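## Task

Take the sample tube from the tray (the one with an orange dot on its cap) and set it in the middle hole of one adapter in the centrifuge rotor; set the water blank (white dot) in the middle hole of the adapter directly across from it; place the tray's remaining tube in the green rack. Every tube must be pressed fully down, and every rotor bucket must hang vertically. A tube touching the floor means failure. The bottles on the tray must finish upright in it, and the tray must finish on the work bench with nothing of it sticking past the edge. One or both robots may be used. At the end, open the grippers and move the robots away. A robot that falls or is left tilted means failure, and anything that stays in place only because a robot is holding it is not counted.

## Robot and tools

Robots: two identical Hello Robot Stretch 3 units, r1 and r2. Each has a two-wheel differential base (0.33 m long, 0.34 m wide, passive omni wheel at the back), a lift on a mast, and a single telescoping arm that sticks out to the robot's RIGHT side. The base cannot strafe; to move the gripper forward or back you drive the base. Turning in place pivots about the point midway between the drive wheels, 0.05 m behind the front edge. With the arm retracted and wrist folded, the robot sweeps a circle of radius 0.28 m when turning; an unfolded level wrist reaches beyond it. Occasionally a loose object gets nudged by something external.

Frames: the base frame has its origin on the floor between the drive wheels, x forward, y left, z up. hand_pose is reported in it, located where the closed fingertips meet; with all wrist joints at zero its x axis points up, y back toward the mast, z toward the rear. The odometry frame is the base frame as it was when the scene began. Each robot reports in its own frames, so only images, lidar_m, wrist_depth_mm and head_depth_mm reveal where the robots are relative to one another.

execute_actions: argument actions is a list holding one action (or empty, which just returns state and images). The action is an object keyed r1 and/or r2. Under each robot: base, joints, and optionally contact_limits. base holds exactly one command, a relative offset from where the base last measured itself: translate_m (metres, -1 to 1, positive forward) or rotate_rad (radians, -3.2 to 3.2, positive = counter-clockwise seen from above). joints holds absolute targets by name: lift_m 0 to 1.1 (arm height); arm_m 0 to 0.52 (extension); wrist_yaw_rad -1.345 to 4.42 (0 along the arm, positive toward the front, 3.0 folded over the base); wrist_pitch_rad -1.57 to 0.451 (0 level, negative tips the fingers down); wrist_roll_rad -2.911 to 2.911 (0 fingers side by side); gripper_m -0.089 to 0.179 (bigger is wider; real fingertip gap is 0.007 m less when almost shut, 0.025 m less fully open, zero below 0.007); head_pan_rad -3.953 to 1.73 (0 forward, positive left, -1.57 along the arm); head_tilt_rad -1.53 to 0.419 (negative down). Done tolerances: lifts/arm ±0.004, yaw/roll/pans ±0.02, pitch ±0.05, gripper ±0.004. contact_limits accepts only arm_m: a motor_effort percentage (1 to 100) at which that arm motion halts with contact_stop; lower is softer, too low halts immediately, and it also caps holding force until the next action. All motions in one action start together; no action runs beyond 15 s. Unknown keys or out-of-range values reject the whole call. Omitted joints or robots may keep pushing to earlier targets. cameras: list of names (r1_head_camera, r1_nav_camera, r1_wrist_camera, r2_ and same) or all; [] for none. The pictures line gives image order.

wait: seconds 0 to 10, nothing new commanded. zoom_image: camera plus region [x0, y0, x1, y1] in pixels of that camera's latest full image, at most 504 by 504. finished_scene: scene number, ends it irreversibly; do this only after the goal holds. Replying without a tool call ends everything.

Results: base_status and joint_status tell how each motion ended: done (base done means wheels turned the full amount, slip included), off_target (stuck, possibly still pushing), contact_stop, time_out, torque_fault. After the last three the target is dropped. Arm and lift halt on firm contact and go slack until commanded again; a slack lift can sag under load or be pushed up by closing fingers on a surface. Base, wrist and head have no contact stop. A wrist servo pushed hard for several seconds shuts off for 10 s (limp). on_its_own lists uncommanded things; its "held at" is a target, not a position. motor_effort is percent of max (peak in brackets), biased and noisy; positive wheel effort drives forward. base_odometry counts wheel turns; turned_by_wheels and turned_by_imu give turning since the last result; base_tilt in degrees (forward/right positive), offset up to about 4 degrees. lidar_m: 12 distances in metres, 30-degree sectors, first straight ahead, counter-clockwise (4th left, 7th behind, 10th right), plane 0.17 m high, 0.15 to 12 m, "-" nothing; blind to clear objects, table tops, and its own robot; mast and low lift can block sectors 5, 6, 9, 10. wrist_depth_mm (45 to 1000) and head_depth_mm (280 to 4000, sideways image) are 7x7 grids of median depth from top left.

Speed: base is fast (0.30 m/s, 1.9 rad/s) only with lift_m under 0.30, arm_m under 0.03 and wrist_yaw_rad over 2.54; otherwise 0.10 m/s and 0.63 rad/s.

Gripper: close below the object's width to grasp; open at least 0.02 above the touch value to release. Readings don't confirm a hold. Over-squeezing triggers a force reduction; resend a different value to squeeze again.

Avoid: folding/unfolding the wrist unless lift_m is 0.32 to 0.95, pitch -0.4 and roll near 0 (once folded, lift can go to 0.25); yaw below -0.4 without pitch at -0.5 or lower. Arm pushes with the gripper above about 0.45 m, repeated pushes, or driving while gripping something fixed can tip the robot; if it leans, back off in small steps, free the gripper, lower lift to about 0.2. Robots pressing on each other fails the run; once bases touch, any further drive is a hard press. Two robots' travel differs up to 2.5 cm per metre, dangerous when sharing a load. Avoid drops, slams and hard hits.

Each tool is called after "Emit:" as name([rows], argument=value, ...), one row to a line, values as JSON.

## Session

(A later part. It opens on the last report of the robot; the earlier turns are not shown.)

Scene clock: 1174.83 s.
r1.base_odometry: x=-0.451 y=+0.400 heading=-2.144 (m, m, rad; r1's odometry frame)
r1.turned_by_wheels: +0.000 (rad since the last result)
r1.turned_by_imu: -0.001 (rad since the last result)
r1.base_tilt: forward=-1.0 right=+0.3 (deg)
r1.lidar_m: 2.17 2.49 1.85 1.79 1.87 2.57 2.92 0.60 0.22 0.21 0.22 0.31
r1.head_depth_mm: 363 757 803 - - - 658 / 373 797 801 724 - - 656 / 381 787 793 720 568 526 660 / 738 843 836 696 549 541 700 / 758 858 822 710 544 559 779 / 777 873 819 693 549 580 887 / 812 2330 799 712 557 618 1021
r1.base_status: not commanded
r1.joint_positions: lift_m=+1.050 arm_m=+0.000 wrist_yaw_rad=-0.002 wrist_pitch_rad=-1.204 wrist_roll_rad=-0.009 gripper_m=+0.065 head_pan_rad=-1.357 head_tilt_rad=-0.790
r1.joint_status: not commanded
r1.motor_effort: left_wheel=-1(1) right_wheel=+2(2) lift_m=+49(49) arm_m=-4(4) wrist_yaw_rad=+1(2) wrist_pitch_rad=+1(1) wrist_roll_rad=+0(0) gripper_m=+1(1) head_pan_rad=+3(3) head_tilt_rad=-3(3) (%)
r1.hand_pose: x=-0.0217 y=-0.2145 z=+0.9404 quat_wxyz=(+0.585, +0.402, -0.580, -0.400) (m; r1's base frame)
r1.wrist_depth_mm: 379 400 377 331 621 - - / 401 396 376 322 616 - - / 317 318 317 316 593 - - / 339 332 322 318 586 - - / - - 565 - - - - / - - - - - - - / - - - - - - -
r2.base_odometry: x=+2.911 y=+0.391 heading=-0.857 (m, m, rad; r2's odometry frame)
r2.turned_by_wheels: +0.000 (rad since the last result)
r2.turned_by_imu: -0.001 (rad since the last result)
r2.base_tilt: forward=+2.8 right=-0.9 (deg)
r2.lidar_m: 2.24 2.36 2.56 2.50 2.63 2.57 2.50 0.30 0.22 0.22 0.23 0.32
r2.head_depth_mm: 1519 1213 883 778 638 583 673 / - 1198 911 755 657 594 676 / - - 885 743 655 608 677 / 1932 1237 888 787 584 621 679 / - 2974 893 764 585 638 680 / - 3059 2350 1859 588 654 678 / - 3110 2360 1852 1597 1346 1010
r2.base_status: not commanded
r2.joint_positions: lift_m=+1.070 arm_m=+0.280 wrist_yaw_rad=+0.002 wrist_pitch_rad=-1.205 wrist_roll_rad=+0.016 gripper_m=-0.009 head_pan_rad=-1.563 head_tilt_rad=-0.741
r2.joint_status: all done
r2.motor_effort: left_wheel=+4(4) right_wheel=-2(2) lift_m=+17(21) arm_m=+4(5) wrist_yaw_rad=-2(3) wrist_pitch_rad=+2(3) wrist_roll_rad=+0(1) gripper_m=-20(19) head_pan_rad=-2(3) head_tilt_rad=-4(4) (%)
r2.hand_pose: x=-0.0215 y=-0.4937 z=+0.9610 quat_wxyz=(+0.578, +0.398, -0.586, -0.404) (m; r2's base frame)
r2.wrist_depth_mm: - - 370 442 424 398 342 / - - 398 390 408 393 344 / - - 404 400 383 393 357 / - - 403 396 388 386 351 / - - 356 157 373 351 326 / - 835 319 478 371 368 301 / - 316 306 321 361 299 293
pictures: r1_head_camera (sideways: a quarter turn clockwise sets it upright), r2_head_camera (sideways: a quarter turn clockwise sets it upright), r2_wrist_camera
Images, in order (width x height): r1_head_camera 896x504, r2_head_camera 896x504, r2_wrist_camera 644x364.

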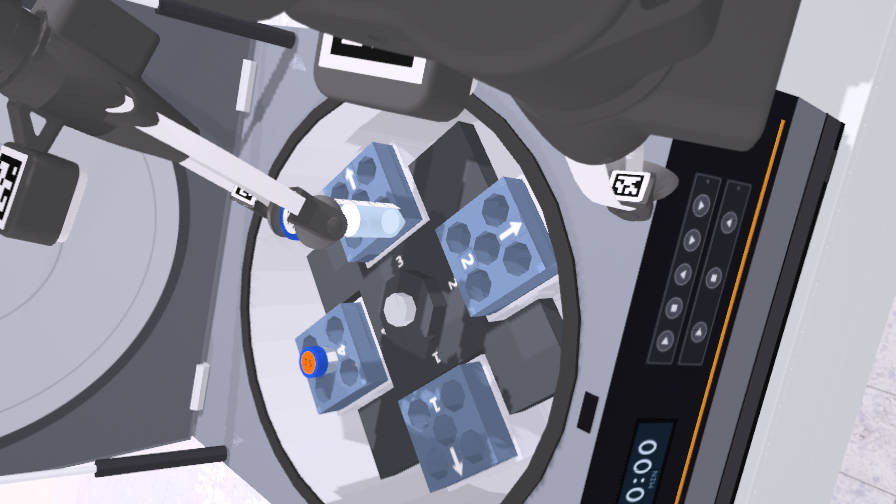

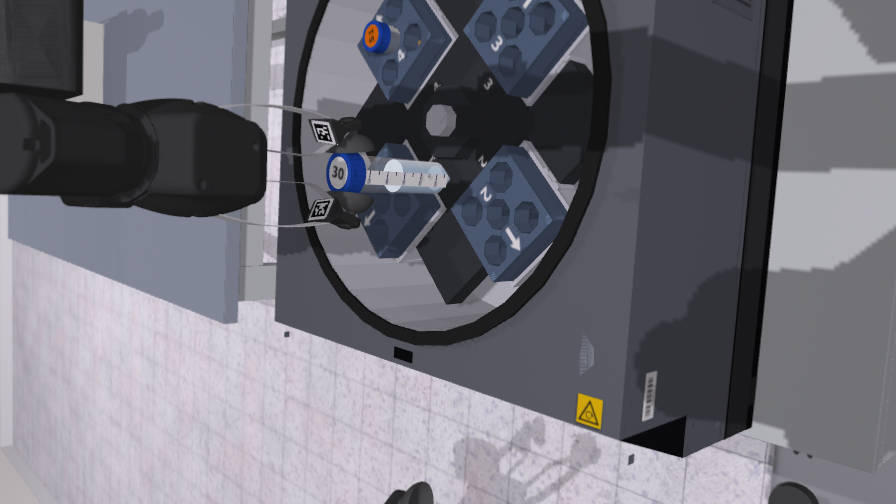

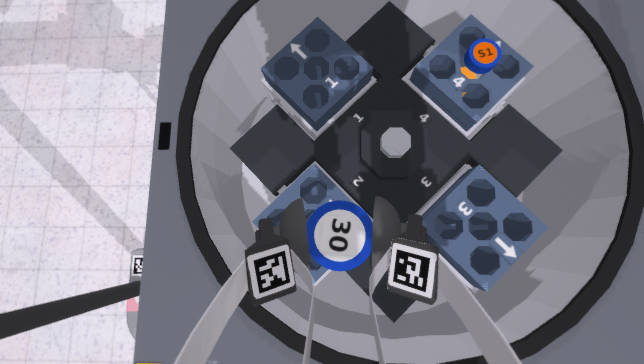

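Emit:
execute_actions([
  {"r2": {"base": {"translate_m": 0.028}, "joints": {"arm_m": 0.2935, "lift_m": 1.02}}},
], cameras=["r1_head_camera", "r2_head_camera", "r2_wrist_camera"])

Scene clock: 1187.67 s.
r1.base_odometry: x=-0.451 y=+0.400 heading=-2.144 (m, m, rad; r1's odometry frame)
r1.turned_by_wheels: +0.000 (rad since the last result)
r1.turned_by_imu: -0.001 (rad since the last result)
r1.base_tilt: forward=-1.0 right=+0.3 (deg)
r1.lidar_m: 2.17 2.50 1.85 1.79 1.86 2.58 2.92 0.56 0.22 0.21 0.22 0.31
r1.head_depth_mm: 340 718 807 - - - 659 / 348 387 799 723 - - 655 / 712 409 775 721 568 526 659 / 719 846 845 670 550 541 699 / 758 855 825 711 543 560 780 / 780 873 817 695 547 580 888 / 813 2343 805 716 557 618 1015
r1.base_status: not commanded
r1.joint_positions: lift_m=+1.050 arm_m=+0.000 wrist_yaw_rad=-0.002 wrist_pitch_rad=-1.204 wrist_roll_rad=-0.009 gripper_m=+0.065 head_pan_rad=-1.357 head_tilt_rad=-0.790
r1.joint_status: not commanded
r1.motor_effort: left_wheel=-1(1) right_wheel=+2(2) lift_m=+49(49) arm_m=-4(4) wrist_yaw_rad=+1(1) wrist_pitch_rad=+1(1) wrist_roll_rad=+0(0) gripper_m=+0(1) head_pan_rad=+3(2) head_tilt_rad=-3(3) (%)
r1.hand_pose: x=-0.0217 y=-0.2145 z=+0.9404 quat_wxyz=(+0.585, +0.402, -0.580, -0.400) (m; r1's base frame)
r1.wrist_depth_mm: 380 404 374 331 629 - - / 403 399 374 321 604 - - / 318 317 316 314 587 - - / 340 333 324 316 575 - - / - - 570 - - - - / - - - - - - - / - - - - - - -
r2.base_odometry: x=+2.930 y=+0.370 heading=-0.857 (m, m, rad; r2's odometry frame)
r2.turned_by_wheels: +0.000 (rad since the last result)
r2.turned_by_imu: +0.000 (rad since the last result)
r2.base_tilt: forward=+3.0 right=-1.1 (deg)
r2.lidar_m: 2.22 2.33 2.57 2.50 2.63 2.60 2.53 0.30 0.22 0.22 0.23 0.56
r2.head_depth_mm: - 1169 892 772 654 584 673 / - 1175 911 750 657 597 676 / 1862 - 896 708 578 611 679 / - 1237 870 817 585 625 680 / - 3103 2266 699 584 640 680 / - 3083 2351 1887 631 677 682 / - 3148 2374 1752 1585 1369 1045
r2.base_status: done
r2.joint_positions: lift_m=+1.020 arm_m=+0.293 wrist_yaw_rad=+0.002 wrist_pitch_rad=-1.205 wrist_roll_rad=+0.016 gripper_m=-0.009 head_pan_rad=-1.563 head_tilt_rad=-0.741
r2.joint_status: all done
r2.motor_effort: left_wheel=+4(10) right_wheel=-1(3) lift_m=+16(17) arm_m=+4(5) wrist_yaw_rad=-1(2) wrist_pitch_rad=+3(3) wrist_roll_rad=+0(1) gripper_m=-20(20) head_pan_rad=-3(3) head_tilt_rad=-4(4) (%)
r2.hand_pose: x=-0.0215 y=-0.5072 z=+0.9110 quat_wxyz=(+0.578, +0.398, -0.586, -0.404) (m; r2's base frame)
r2.wrist_depth_mm: - - 312 348 365 334 329 / - - 345 338 353 324 351 / - - 352 351 326 340 339 / - - 347 346 332 333 334 / - - 295 157 326 301 309 / - 276 269 352 322 316 306 / - 267 259 320 343 343 278
pictures: r1_head_camera (sideways: a quarter turn clockwise sets it upright), r2_head_camera (sideways: a quarter turn clockwise sets it upright), r2_wrist_camera
Images, in order (width x height): r1_head_camera 896x504, r2_head_camera 896x504, r2_wrist_camera 644x364.

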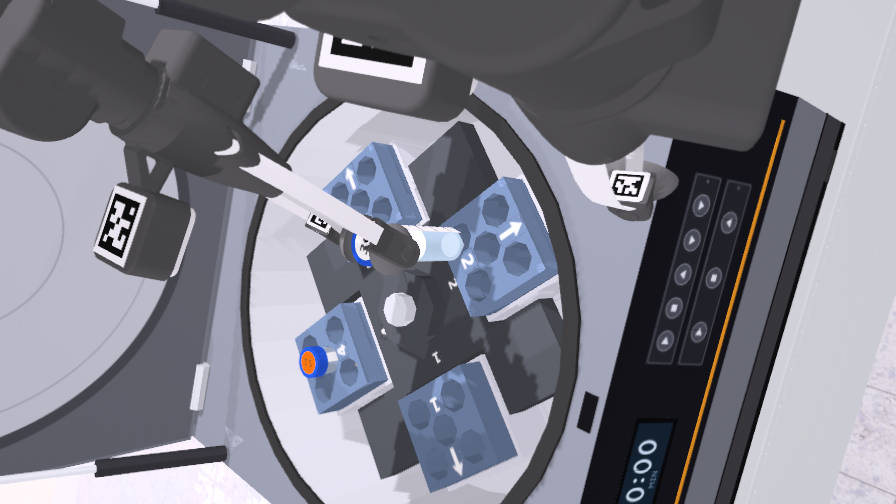

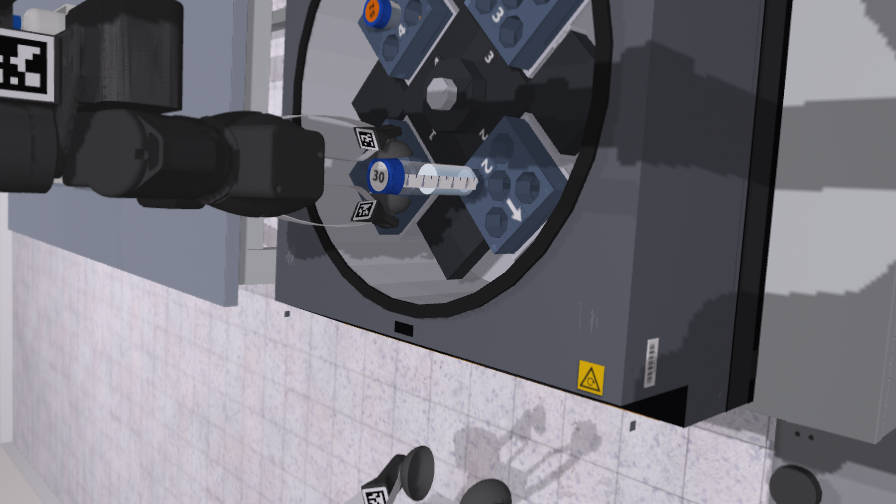

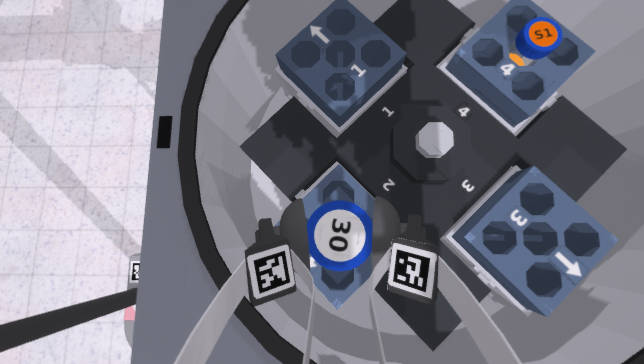

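Emit:
zoom_image(camera="r2_wrist_camera", region=[240, 140, 450, 330])

Emit:
zoom_image(camera="r1_head_camera", region=[330, 160, 570, 330])

Emit:
zoom_image(camera="r2_head_camera", region=[340, 100, 580, 270])

Region (240, 140, 450, 330) of r2_wrist_camera's 644x364 image, scaled by 2.400; it fills the top 456 rows of this view, and the rest is white.

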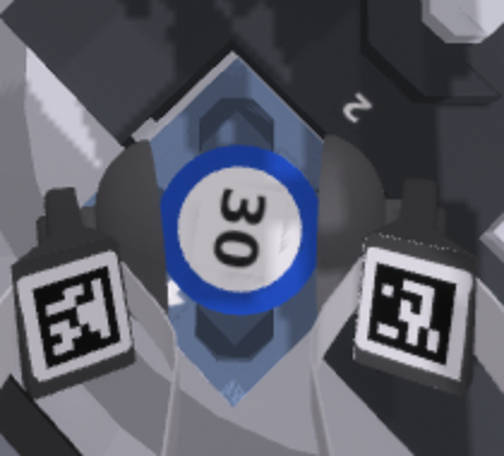

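Region (330, 160, 570, 330) of r1_head_camera's 896x504 image, scaled by 2.100, with more detail than that image has; it fills the top 357 rows of this view, and the rest is white.

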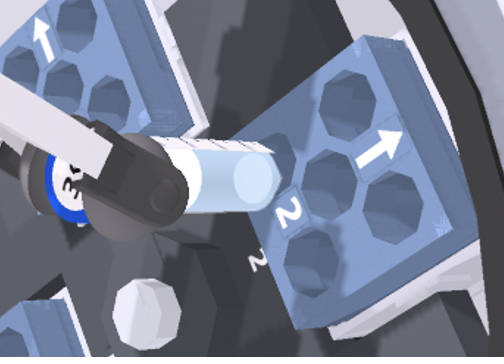

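Region (340, 100, 580, 270) of r2_head_camera's 896x504 image, scaled by 2.100, with more detail than that image has; it fills the top 357 rows of this view, and the rest is white.

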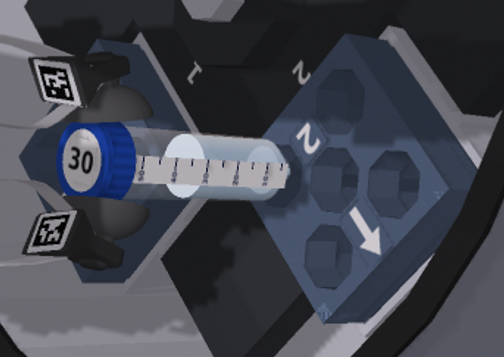

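Emit:
execute_actions([
  {"r2": {"joints": {"arm_m": 0.297, "wrist_yaw_rad": 0.035, "lift_m": 0.992}}},
], cameras=["r1_head_camera", "r2_head_camera", "r2_wrist_camera"])

Emit:
zoom_image(camera="r1_head_camera", region=[330, 160, 570, 330])

Emit:
zoom_image(camera="r2_head_camera", region=[340, 100, 580, 270])

Emit:
zoom_image(camera="r2_wrist_camera", region=[240, 140, 450, 330])

Scene clock: 1222.13 s.
r1.base_odometry: x=-0.451 y=+0.400 heading=-2.144 (m, m, rad; r1's odometry frame)
r1.turned_by_wheels: +0.000 (rad since the last result)
r1.turned_by_imu: -0.001 (rad since the last result)
r1.base_tilt: forward=-1.0 right=+0.2 (deg)
r1.lidar_m: 2.17 2.49 1.85 1.79 1.87 2.58 2.91 0.56 0.22 0.21 0.22 0.31
r1.head_depth_mm: 364 708 807 - - - 658 / 351 397 767 721 - - 655 / 713 432 756 725 567 526 661 / 737 422 854 639 551 541 699 / 759 854 826 711 546 558 780 / 776 873 821 696 547 581 887 / 813 2339 804 713 557 616 1017
r1.base_status: not commanded
r1.joint_positions: lift_m=+1.050 arm_m=+0.000 wrist_yaw_rad=-0.002 wrist_pitch_rad=-1.204 wrist_roll_rad=-0.009 gripper_m=+0.065 head_pan_rad=-1.357 head_tilt_rad=-0.790
r1.joint_status: not commanded
r1.motor_effort: left_wheel=-1(1) right_wheel=+2(1) lift_m=+48(49) arm_m=-4(4) wrist_yaw_rad=+2(1) wrist_pitch_rad=+2(1) wrist_roll_rad=+0(0) gripper_m=-1(1) head_pan_rad=+2(2) head_tilt_rad=-3(3) (%)
r1.hand_pose: x=-0.0217 y=-0.2145 z=+0.9404 quat_wxyz=(+0.585, +0.402, -0.580, -0.400) (m; r1's base frame)
r1.wrist_depth_mm: 381 399 376 329 627 - - / 398 394 374 321 616 - - / 318 318 319 315 590 - - / 339 333 321 322 581 - - / - - 569 - - - - / - - - - - - - / - - - - - - -
r2.base_odometry: x=+2.930 y=+0.370 heading=-0.857 (m, m, rad; r2's odometry frame)
r2.turned_by_wheels: +0.000 (rad since the last result)
r2.turned_by_imu: -0.001 (rad since the last result)
r2.base_tilt: forward=+2.9 right=-1.0 (deg)
r2.lidar_m: 2.21 2.33 2.56 2.50 2.62 2.60 2.53 0.30 0.22 0.22 0.23 0.56
r2.head_depth_mm: - - 891 772 656 585 675 / - - 916 748 657 597 674 / 1809 - - 706 578 612 677 / - 1235 881 809 586 624 677 / - 3094 2259 701 586 637 680 / - 3090 2352 1895 631 678 682 / - 3140 2366 1758 1593 1371 1051
r2.base_status: not commanded
r2.joint_positions: lift_m=+0.992 arm_m=+0.297 wrist_yaw_rad=+0.031 wrist_pitch_rad=-1.205 wrist_roll_rad=+0.016 gripper_m=-0.009 head_pan_rad=-1.563 head_tilt_rad=-0.741
r2.joint_status: all done
r2.motor_effort: left_wheel=+4(4) right_wheel=-2(2) lift_m=+17(15) arm_m=+4(4) wrist_yaw_rad=+3(5) wrist_pitch_rad=+3(3) wrist_roll_rad=+1(0) gripper_m=-20(21) head_pan_rad=-3(2) head_tilt_rad=-5(4) (%)
r2.hand_pose: x=-0.0195 y=-0.5106 z=+0.8830 quat_wxyz=(+0.584, +0.407, -0.580, -0.395) (m; r2's base frame)
r2.wrist_depth_mm: - - 294 320 332 313 305 / - - 332 313 323 311 324 / - 266 325 320 297 309 307 / - 259 326 315 306 306 299 / - 251 288 156 300 287 279 / - 245 241 287 292 283 265 / - 237 232 326 290 332 280
pictures: r1_head_camera (sideways: a quarter turn clockwise sets it upright), r2_head_camera (sideways: a quarter turn clockwise sets it upright), r2_wrist_camera
Images, in order (width x height): r1_head_camera 896x504, r2_head_camera 896x504, r2_wrist_camera 644x364.

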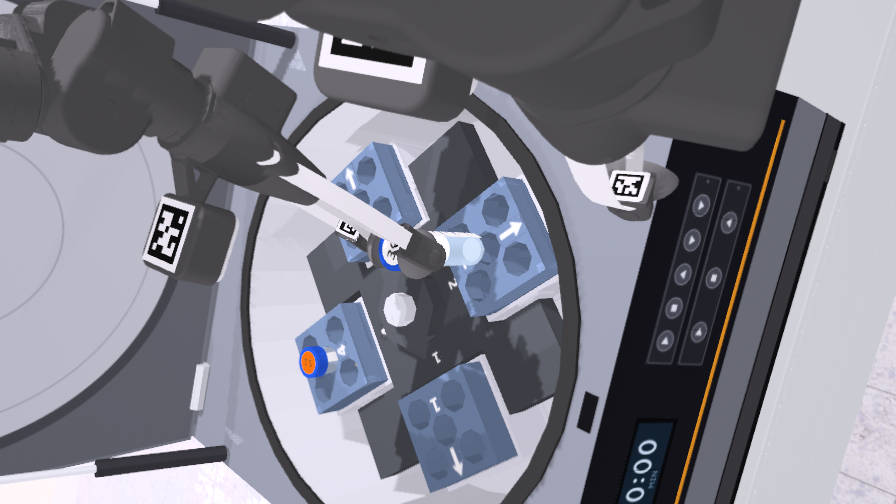

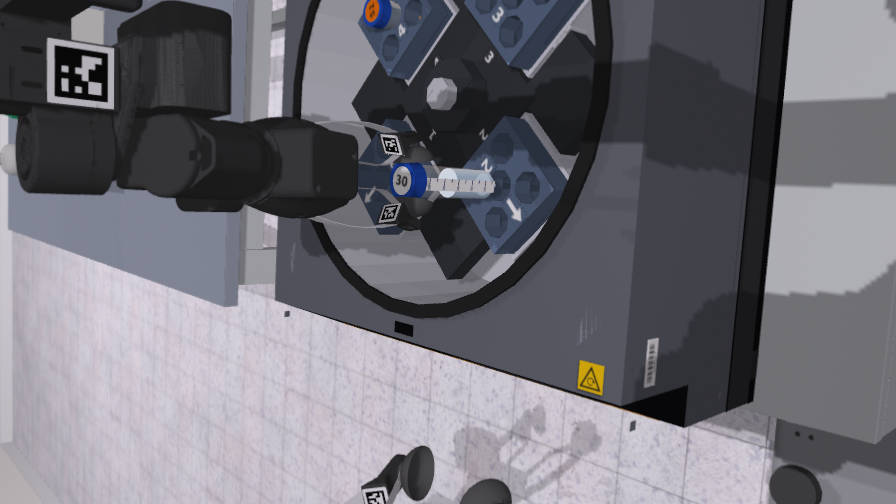

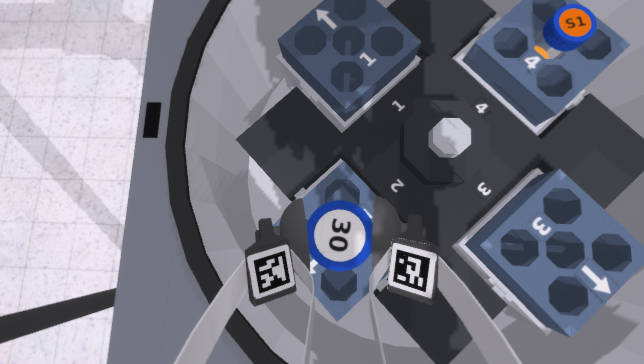

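Region (330, 160, 570, 330) of r1_head_camera's 896x504 image, scaled by 2.100, with more detail than that image has; it fills the top 357 rows of this view, and the rest is white.

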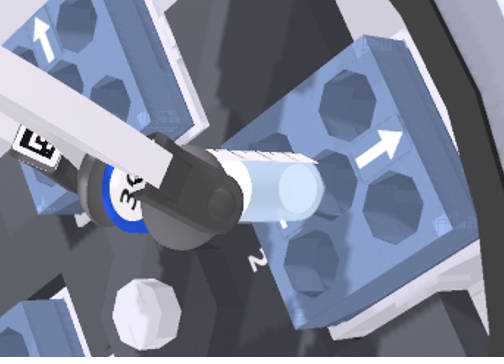

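Region (340, 100, 580, 270) of r2_head_camera's 896x504 image, scaled by 2.100, with more detail than that image has; it fills the top 357 rows of this view, and the rest is white.

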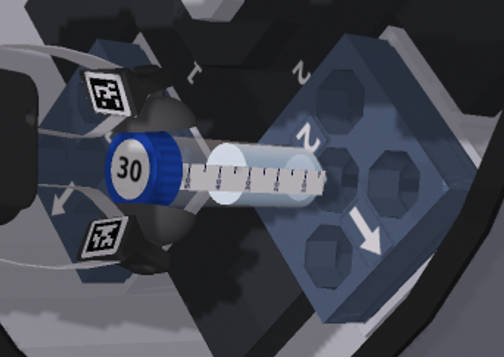

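Region (240, 140, 450, 330) of r2_wrist_camera's 644x364 image, scaled by 2.400; it fills the top 456 rows of this view, and the rest is white.

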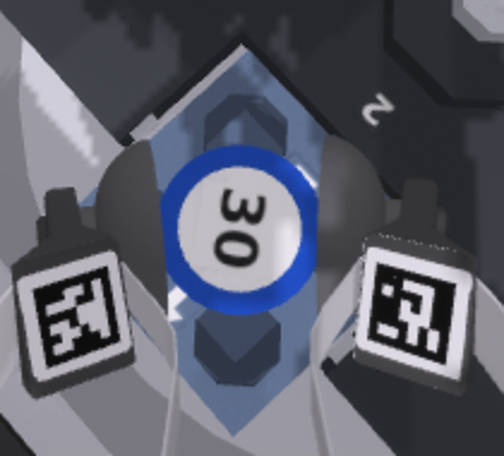

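Emit:
execute_actions([
  {"r2": {"joints": {"arm_m": 0.2955, "lift_m": 0.945}}},
], cameras=["r1_head_camera", "r2_head_camera", "r2_wrist_camera"])

Emit:
zoom_image(camera="r1_head_camera", region=[330, 160, 570, 330])

Scene clock: 1229.77 s.
r1.base_odometry: x=-0.451 y=+0.400 heading=-2.144 (m, m, rad; r1's odometry frame)
r1.turned_by_wheels: +0.000 (rad since the last result)
r1.turned_by_imu: -0.001 (rad since the last result)
r1.base_tilt: forward=-1.1 right=+0.2 (deg)
r1.lidar_m: 2.17 2.50 1.85 1.79 1.86 2.57 2.92 0.56 0.22 0.21 0.22 0.31
r1.head_depth_mm: 405 410 782 - - - 660 / 361 396 447 722 - - 654 / 715 794 478 722 568 526 659 / 737 825 796 640 550 541 699 / 756 857 825 710 543 561 777 / 776 873 819 695 548 582 886 / 813 2333 803 713 559 618 1022
r1.base_status: not commanded
r1.joint_positions: lift_m=+1.050 arm_m=+0.000 wrist_yaw_rad=-0.002 wrist_pitch_rad=-1.204 wrist_roll_rad=-0.009 gripper_m=+0.065 head_pan_rad=-1.357 head_tilt_rad=-0.790
r1.joint_status: not commanded
r1.motor_effort: left_wheel=-1(1) right_wheel=+2(2) lift_m=+49(48) arm_m=-4(4) wrist_yaw_rad=+1(2) wrist_pitch_rad=+1(1) wrist_roll_rad=+0(0) gripper_m=+1(1) head_pan_rad=+3(3) head_tilt_rad=-3(3) (%)
r1.hand_pose: x=-0.0217 y=-0.2145 z=+0.9404 quat_wxyz=(+0.585, +0.402, -0.580, -0.400) (m; r1's base frame)
r1.wrist_depth_mm: 379 402 369 328 618 - - / 401 393 374 323 611 - - / 320 314 316 315 600 - - / 340 334 327 316 579 - - / - - 576 - - - - / - - - - - - - / - - - - - - -
r2.base_odometry: x=+2.930 y=+0.370 heading=-0.857 (m, m, rad; r2's odometry frame)
r2.turned_by_wheels: +0.000 (rad since the last result)
r2.turned_by_imu: -0.001 (rad since the last result)
r2.base_tilt: forward=+3.0 right=-1.1 (deg)
r2.lidar_m: 2.21 2.33 2.57 2.50 2.63 2.60 2.53 0.30 0.22 0.22 0.23 0.56
r2.head_depth_mm: 1744 - 887 773 655 585 674 / 1770 - 908 746 656 597 676 / 1695 - - 706 577 612 678 / 3996 1241 882 824 584 624 679 / - 3115 2266 700 587 639 681 / - 3108 2339 1898 630 677 682 / - 3116 2371 1763 1588 1368 1045
r2.base_status: not commanded
r2.joint_positions: lift_m=+0.945 arm_m=+0.296 wrist_yaw_rad=+0.031 wrist_pitch_rad=-1.205 wrist_roll_rad=+0.016 gripper_m=-0.009 head_pan_rad=-1.563 head_tilt_rad=-0.741
r2.joint_status: all done
r2.motor_effort: left_wheel=+4(4) right_wheel=-2(2) lift_m=+16(17) arm_m=-4(5) wrist_yaw_rad=+3(3) wrist_pitch_rad=+3(3) wrist_roll_rad=+1(1) gripper_m=-19(20) head_pan_rad=-2(2) head_tilt_rad=-4(4) (%)
r2.hand_pose: x=-0.0195 y=-0.5098 z=+0.8360 quat_wxyz=(+0.584, +0.407, -0.580, -0.395) (m; r2's base frame)
r2.wrist_depth_mm: - 226 288 269 278 272 246 / - 220 317 278 273 269 259 / - 214 278 272 256 243 261 / - 208 329 253 261 257 234 / - 202 285 157 254 252 224 / - 196 224 240 246 244 218 / 594 192 210 301 245 242 231
pictures: r1_head_camera (sideways: a quarter turn clockwise sets it upright), r2_head_camera (sideways: a quarter turn clockwise sets it upright), r2_wrist_camera
Images, in order (width x height): r1_head_camera 896x504, r2_head_camera 896x504, r2_wrist_camera 644x364.

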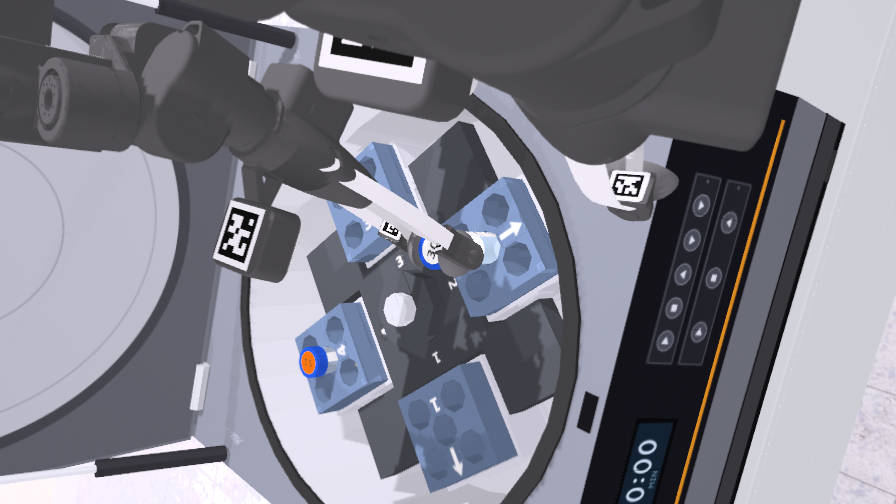

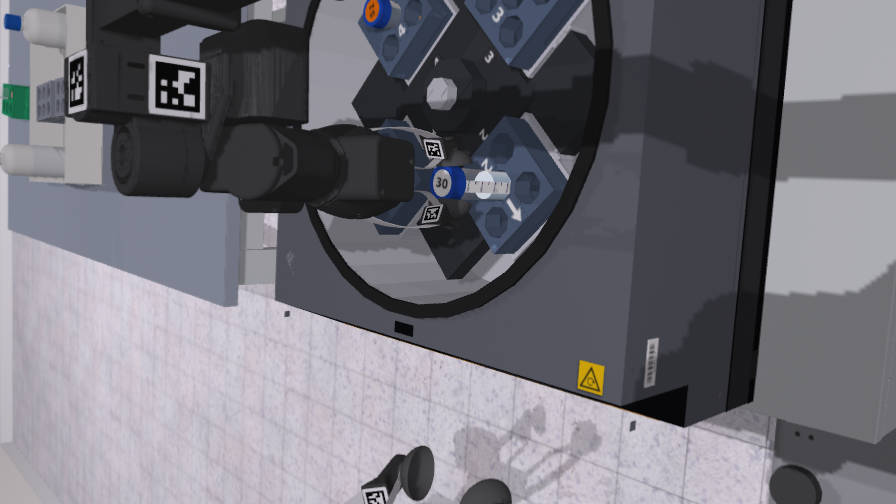

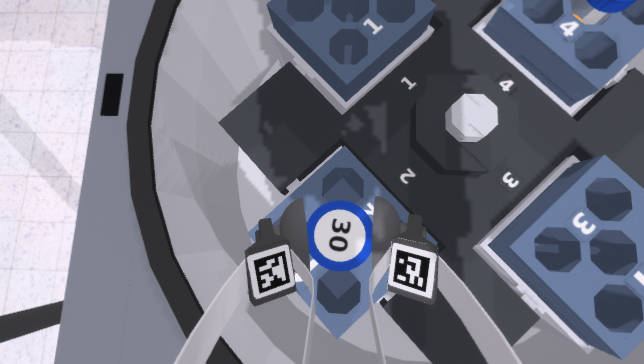

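Region (330, 160, 570, 330) of r1_head_camera's 896x504 image, scaled by 2.100, with more detail than that image has; it fills the top 357 rows of this view, and the rest is white.

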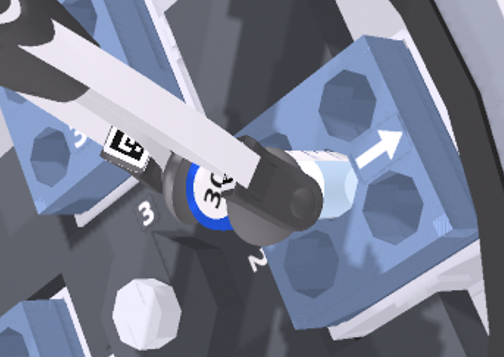

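Emit:
execute_actions([
  {"r2": {"joints": {"arm_m": 0.294, "lift_m": 0.904}}},
], cameras=["r1_head_camera", "r2_head_camera", "r2_wrist_camera"])

Scene clock: 1234.60 s.
r1.base_odometry: x=-0.451 y=+0.400 heading=-2.144 (m, m, rad; r1's odometry frame)
r1.turned_by_wheels: +0.000 (rad since the last result)
r1.turned_by_imu: -0.001 (rad since the last result)
r1.base_tilt: forward=-1.1 right=+0.2 (deg)
r1.lidar_m: 2.17 2.50 1.84 1.79 1.87 2.58 2.92 0.56 0.22 0.21 0.22 0.31
r1.head_depth_mm: 439 727 784 - - - 657 / 399 396 451 707 - - 656 / 715 809 488 704 568 527 658 / 738 841 753 655 549 541 697 / 757 855 822 712 544 559 777 / 781 871 821 696 547 580 885 / 812 2350 805 715 558 617 1018
r1.base_status: not commanded
r1.joint_positions: lift_m=+1.050 arm_m=+0.000 wrist_yaw_rad=-0.002 wrist_pitch_rad=-1.204 wrist_roll_rad=-0.009 gripper_m=+0.065 head_pan_rad=-1.357 head_tilt_rad=-0.790
r1.joint_status: not commanded
r1.motor_effort: left_wheel=-1(2) right_wheel=+2(2) lift_m=+49(49) arm_m=-4(4) wrist_yaw_rad=+1(1) wrist_pitch_rad=+1(1) wrist_roll_rad=+0(0) gripper_m=+1(1) head_pan_rad=+2(3) head_tilt_rad=-3(3) (%)
r1.hand_pose: x=-0.0217 y=-0.2145 z=+0.9404 quat_wxyz=(+0.585, +0.402, -0.580, -0.400) (m; r1's base frame)
r1.wrist_depth_mm: 383 405 369 331 616 - - / 399 397 373 323 610 - - / 319 314 315 314 590 994 - / 341 333 322 321 576 - - / - - 570 - - - - / - - - - - - - / - - - - - - -
r2.base_odometry: x=+2.930 y=+0.370 heading=-0.857 (m, m, rad; r2's odometry frame)
r2.turned_by_wheels: +0.000 (rad since the last result)
r2.turned_by_imu: -0.001 (rad since the last result)
r2.base_tilt: forward=+2.9 right=-1.1 (deg)
r2.lidar_m: 2.21 2.33 2.57 2.50 2.63 2.60 2.53 0.30 0.22 0.22 0.23 0.56
r2.head_depth_mm: 1533 1342 - 763 654 585 676 / 1644 - - 748 656 598 677 / 1699 1321 - 690 579 612 677 / 3929 1238 868 829 583 627 677 / - 3055 2268 700 584 640 680 / - 3089 2366 1893 631 676 682 / - 3162 2366 1760 1596 1364 1047
r2.base_status: not commanded
r2.joint_positions: lift_m=+0.904 arm_m=+0.294 wrist_yaw_rad=+0.031 wrist_pitch_rad=-1.206 wrist_roll_rad=+0.016 gripper_m=-0.009 head_pan_rad=-1.563 head_tilt_rad=-0.741
r2.joint_status: all done
r2.motor_effort: left_wheel=+4(4) right_wheel=-2(2) lift_m=+17(18) arm_m=-3(3) wrist_yaw_rad=+3(3) wrist_pitch_rad=+3(3) wrist_roll_rad=+1(1) gripper_m=-19(19) head_pan_rad=-2(3) head_tilt_rad=-4(4) (%)
r2.hand_pose: x=-0.0195 y=-0.5083 z=+0.7950 quat_wxyz=(+0.584, +0.407, -0.580, -0.395) (m; r2's base frame)
r2.wrist_depth_mm: 183 194 284 231 235 233 214 / 177 199 239 234 231 204 226 / 171 197 234 229 224 202 218 / 166 188 320 198 218 215 201 / 162 169 255 157 189 211 184 / 157 155 222 208 195 206 183 / 154 151 207 226 205 201 200
pictures: r1_head_camera (sideways: a quarter turn clockwise sets it upright), r2_head_camera (sideways: a quarter turn clockwise sets it upright), r2_wrist_camera
Images, in order (width x height): r1_head_camera 896x504, r2_head_camera 896x504, r2_wrist_camera 644x364.

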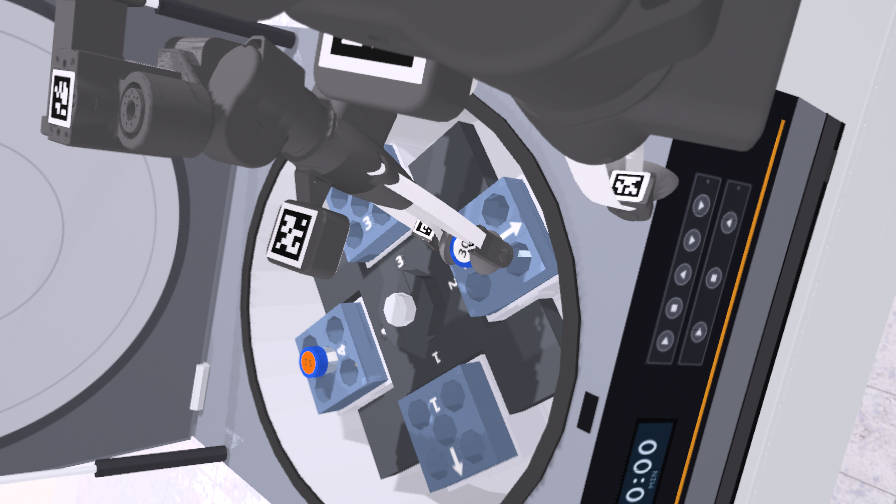

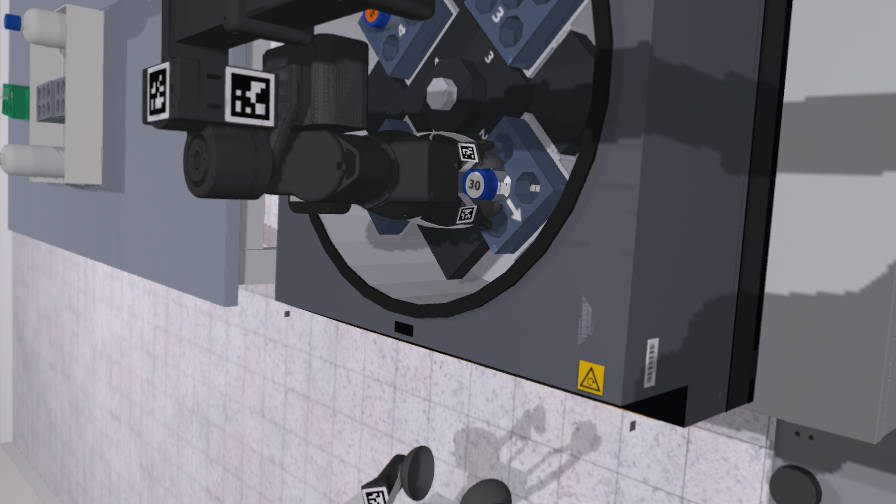

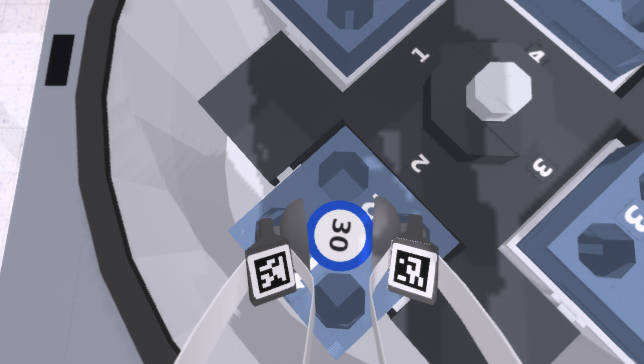

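Emit:
execute_actions([
  {"r2": {"joints": {"lift_m": 0.901, "gripper_m": 0.065}}},
], cameras=["r1_head_camera", "r2_head_camera", "r2_wrist_camera"])

Scene clock: 1238.67 s.
r1.base_odometry: x=-0.451 y=+0.400 heading=-2.144 (m, m, rad; r1's odometry frame)
r1.turned_by_wheels: +0.000 (rad since the last result)
r1.turned_by_imu: -0.001 (rad since the last result)
r1.base_tilt: forward=-1.1 right=+0.3 (deg)
r1.lidar_m: 2.17 2.50 1.85 1.78 1.86 2.58 2.91 0.56 0.22 0.21 0.22 0.31
r1.head_depth_mm: 438 723 760 - - - 658 / 402 397 449 706 - - 654 / 715 808 489 702 568 526 659 / 737 845 773 674 549 541 696 / 756 854 824 712 544 558 781 / 776 872 818 697 548 581 882 / 810 2347 803 715 556 618 1014
r1.base_status: not commanded
r1.joint_positions: lift_m=+1.050 arm_m=+0.000 wrist_yaw_rad=-0.002 wrist_pitch_rad=-1.204 wrist_roll_rad=-0.009 gripper_m=+0.065 head_pan_rad=-1.357 head_tilt_rad=-0.790
r1.joint_status: not commanded
r1.motor_effort: left_wheel=-1(1) right_wheel=+2(2) lift_m=+49(49) arm_m=-4(4) wrist_yaw_rad=+1(1) wrist_pitch_rad=+1(1) wrist_roll_rad=+0(0) gripper_m=+1(0) head_pan_rad=+3(2) head_tilt_rad=-3(3) (%)
r1.hand_pose: x=-0.0217 y=-0.2145 z=+0.9404 quat_wxyz=(+0.585, +0.402, -0.580, -0.400) (m; r1's base frame)
r1.wrist_depth_mm: 382 404 367 332 624 - - / 400 396 365 322 607 - - / 320 316 315 318 591 - - / 340 334 324 317 583 - - / - - 561 - - - - / - - - - - - - / - - - - - - -
r2.base_odometry: x=+2.930 y=+0.370 heading=-0.857 (m, m, rad; r2's odometry frame)
r2.turned_by_wheels: +0.000 (rad since the last result)
r2.turned_by_imu: -0.001 (rad since the last result)
r2.base_tilt: forward=+2.9 right=-0.9 (deg)
r2.lidar_m: 2.21 2.33 2.57 2.50 2.63 2.59 2.53 0.30 0.22 0.22 0.23 0.56
r2.head_depth_mm: 1522 1335 899 767 657 584 674 / 1629 - - 745 657 597 676 / 1690 1320 - 709 578 612 677 / - 1232 874 849 585 625 680 / - 3096 2264 699 586 639 681 / - 3107 2361 1898 631 678 680 / - 3127 2380 1746 1586 1359 1043
r2.base_status: not commanded
r2.joint_positions: lift_m=+0.901 arm_m=+0.294 wrist_yaw_rad=+0.031 wrist_pitch_rad=-1.206 wrist_roll_rad=+0.016 gripper_m=+0.065 head_pan_rad=-1.563 head_tilt_rad=-0.741
r2.joint_status: all done
r2.motor_effort: left_wheel=+4(4) right_wheel=-2(2) lift_m=+17(16) arm_m=-4(4) wrist_yaw_rad=+2(3) wrist_pitch_rad=+3(3) wrist_roll_rad=+1(0) gripper_m=+0(80) head_pan_rad=-3(2) head_tilt_rad=-4(4) (%)
r2.hand_pose: x=-0.0195 y=-0.5083 z=+0.7920 quat_wxyz=(+0.584, +0.407, -0.580, -0.395) (m; r2's base frame)
r2.wrist_depth_mm: 179 194 284 228 232 231 210 / 173 198 237 231 227 191 221 / 167 196 231 226 221 198 216 / 163 187 312 196 214 213 201 / 158 169 260 159 211 209 182 / 154 153 221 184 182 203 179 / 151 148 199 225 203 198 197
pictures: r1_head_camera (sideways: a quarter turn clockwise sets it upright), r2_head_camera (sideways: a quarter turn clockwise sets it upright), r2_wrist_camera
Images, in order (width x height): r1_head_camera 896x504, r2_head_camera 896x504, r2_wrist_camera 644x364.

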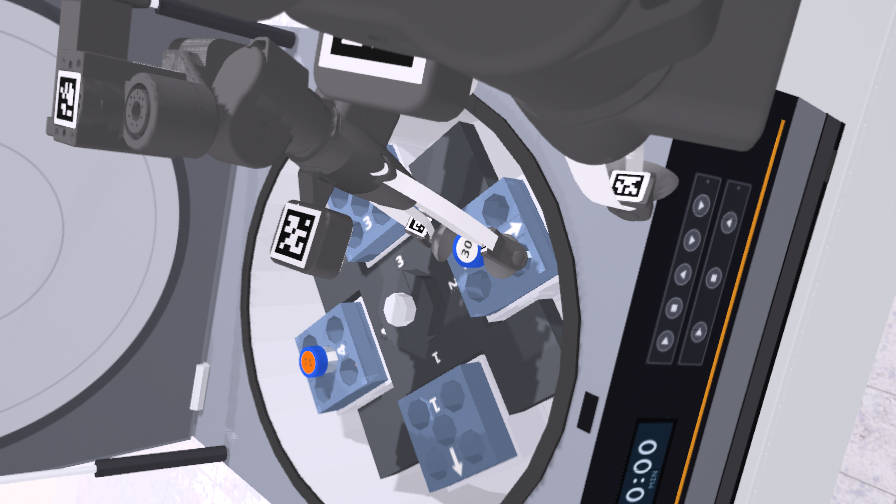

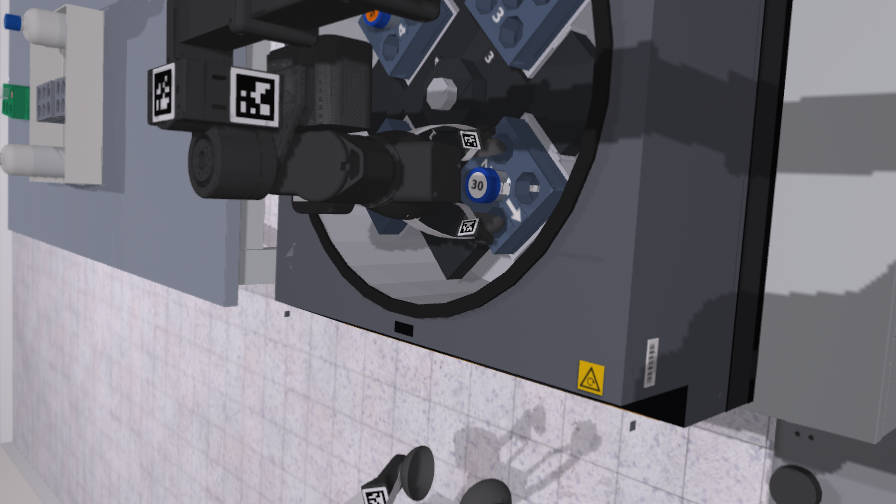

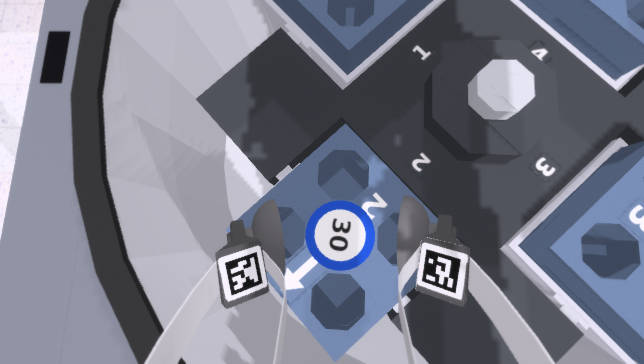

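Emit:
execute_actions([
  {"r2": {"joints": {"lift_m": 1.05, "arm_m": 0.02}}},
])

Scene clock: 1251.13 s.
r1.base_odometry: x=-0.451 y=+0.400 heading=-2.144 (m, m, rad; r1's odometry frame)
r1.turned_by_wheels: +0.000 (rad since the last result)
r1.turned_by_imu: -0.001 (rad since the last result)
r1.base_tilt: forward=-1.1 right=+0.2 (deg)
r1.lidar_m: 2.17 2.50 1.85 1.79 1.86 2.58 2.92 0.56 0.22 0.21 0.22 0.31
r1.head_depth_mm: 684 759 807 - - - 659 / 701 802 799 724 - - 654 / 719 825 822 721 569 527 659 / 736 843 855 697 550 540 699 / 758 855 824 714 543 561 779 / 777 872 819 694 549 581 884 / 809 2361 807 714 558 619 1016
r1.base_status: not commanded
r1.joint_positions: lift_m=+1.050 arm_m=+0.000 wrist_yaw_rad=-0.002 wrist_pitch_rad=-1.204 wrist_roll_rad=-0.009 gripper_m=+0.065 head_pan_rad=-1.357 head_tilt_rad=-0.790
r1.joint_status: not commanded
r1.motor_effort: left_wheel=-1(1) right_wheel=+2(2) lift_m=+49(49) arm_m=-4(4) wrist_yaw_rad=+1(0) wrist_pitch_rad=+1(1) wrist_roll_rad=+1(0) gripper_m=+1(1) head_pan_rad=+3(2) head_tilt_rad=-3(3) (%)
r1.hand_pose: x=-0.0217 y=-0.2145 z=+0.9404 quat_wxyz=(+0.585, +0.402, -0.580, -0.400) (m; r1's base frame)
r1.wrist_depth_mm: 379 404 370 330 629 - - / 397 396 376 322 606 - - / 317 315 317 319 594 - - / 338 330 324 319 580 - - / - - 573 - - - - / - - - - - - - / - - - - - - -
r2.base_odometry: x=+2.930 y=+0.370 heading=-0.857 (m, m, rad; r2's odometry frame)
r2.turned_by_wheels: +0.000 (rad since the last result)
r2.turned_by_imu: -0.001 (rad since the last result)
r2.base_tilt: forward=+2.9 right=-1.0 (deg)
r2.lidar_m: 2.21 2.33 2.57 2.50 2.63 2.60 2.53 0.30 0.22 0.22 0.23 0.56
r2.head_depth_mm: - - - - - 583 675 / - - - - - - 676 / 1773 1240 891 - - 672 677 / 3994 1236 872 823 600 650 679 / - 3100 2253 700 585 641 683 / - 3134 2345 1896 631 678 681 / - 3101 2369 1749 1593 1368 1049
r2.base_status: not commanded
r2.joint_positions: lift_m=+1.050 arm_m=+0.020 wrist_yaw_rad=+0.033 wrist_pitch_rad=-1.206 wrist_roll_rad=+0.016 gripper_m=+0.065 head_pan_rad=-1.563 head_tilt_rad=-0.741
r2.joint_status: all done
r2.motor_effort: left_wheel=+4(4) right_wheel=-2(2) lift_m=+23(24) arm_m=-4(4) wrist_yaw_rad=+2(3) wrist_pitch_rad=+3(3) wrist_roll_rad=+0(0) gripper_m=+0(1) head_pan_rad=-3(2) head_tilt_rad=-4(4) (%)
r2.hand_pose: x=-0.0193 y=-0.2343 z=+0.9406 quat_wxyz=(+0.585, +0.407, -0.580, -0.395) (m; r2's base frame)
r2.wrist_depth_mm: - - 342 378 396 374 320 / - - 333 326 392 314 312 / - - 326 321 316 311 305 / - - 576 573 561 538 550 / - - 988 568 556 549 - / - - - - - - - / - - - - - - -
pictures: r1_head_camera (sideways: a quarter turn clockwise sets it upright), r1_nav_camera (sideways: a quarter turn counterclockwise sets it upright), r1_wrist_camera, r2_head_camera (sideways: a quarter turn clockwise sets it upright), r2_nav_camera (sideways: a quarter turn counterclockwise sets it upright), r2_wrist_camera
Images, in order (width x height): r1_head_camera 896x504, r1_nav_camera 672x504, r1_wrist_camera 644x364, r2_head_camera 896x504, r2_nav_camera 672x504, r2_wrist_camera 644x364.

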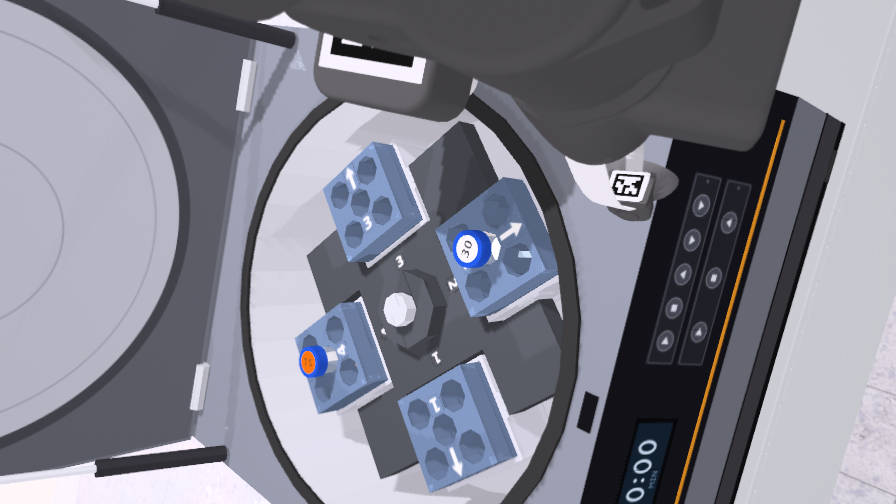

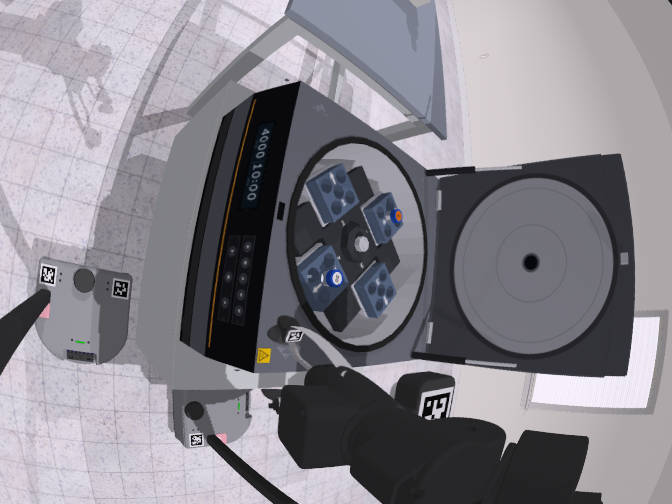

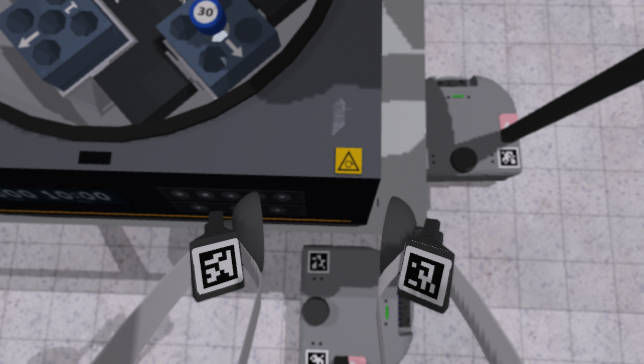

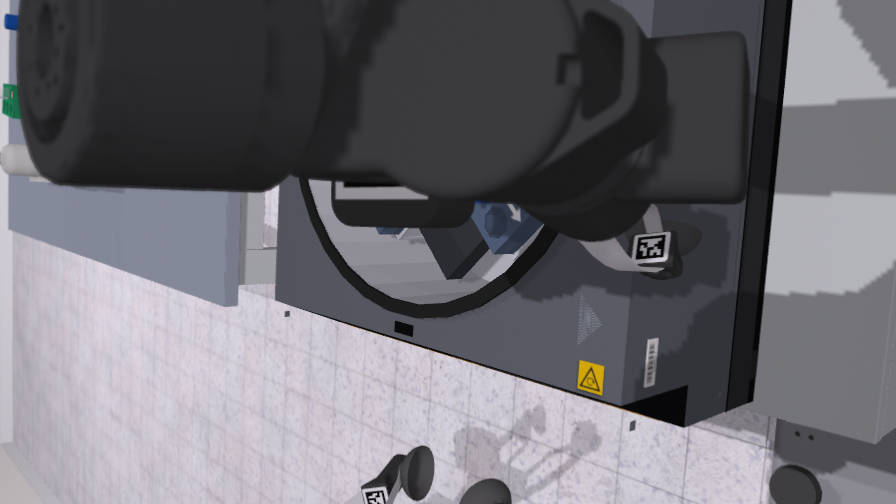

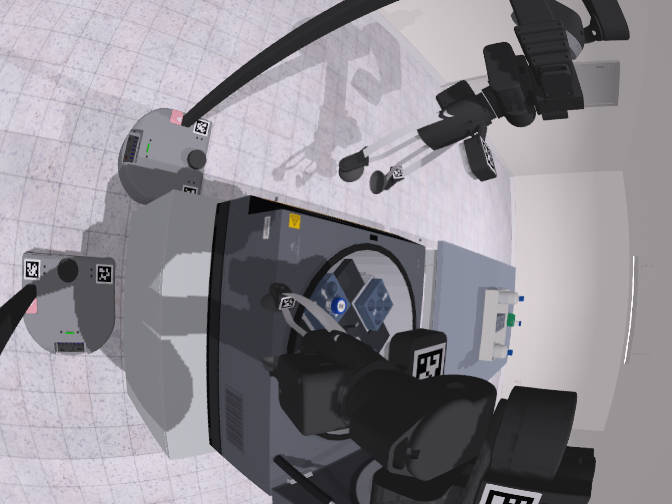

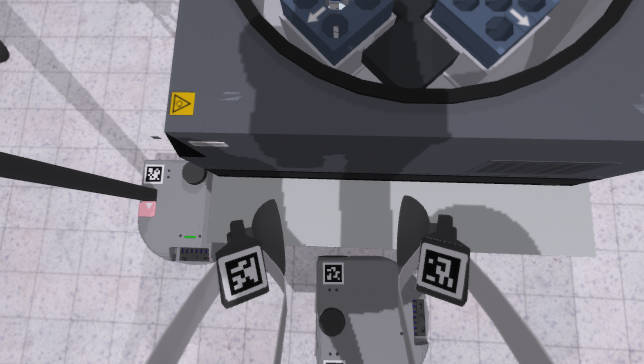

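Emit:
finished_scene(scene=1)

The scene is finished: the task was done.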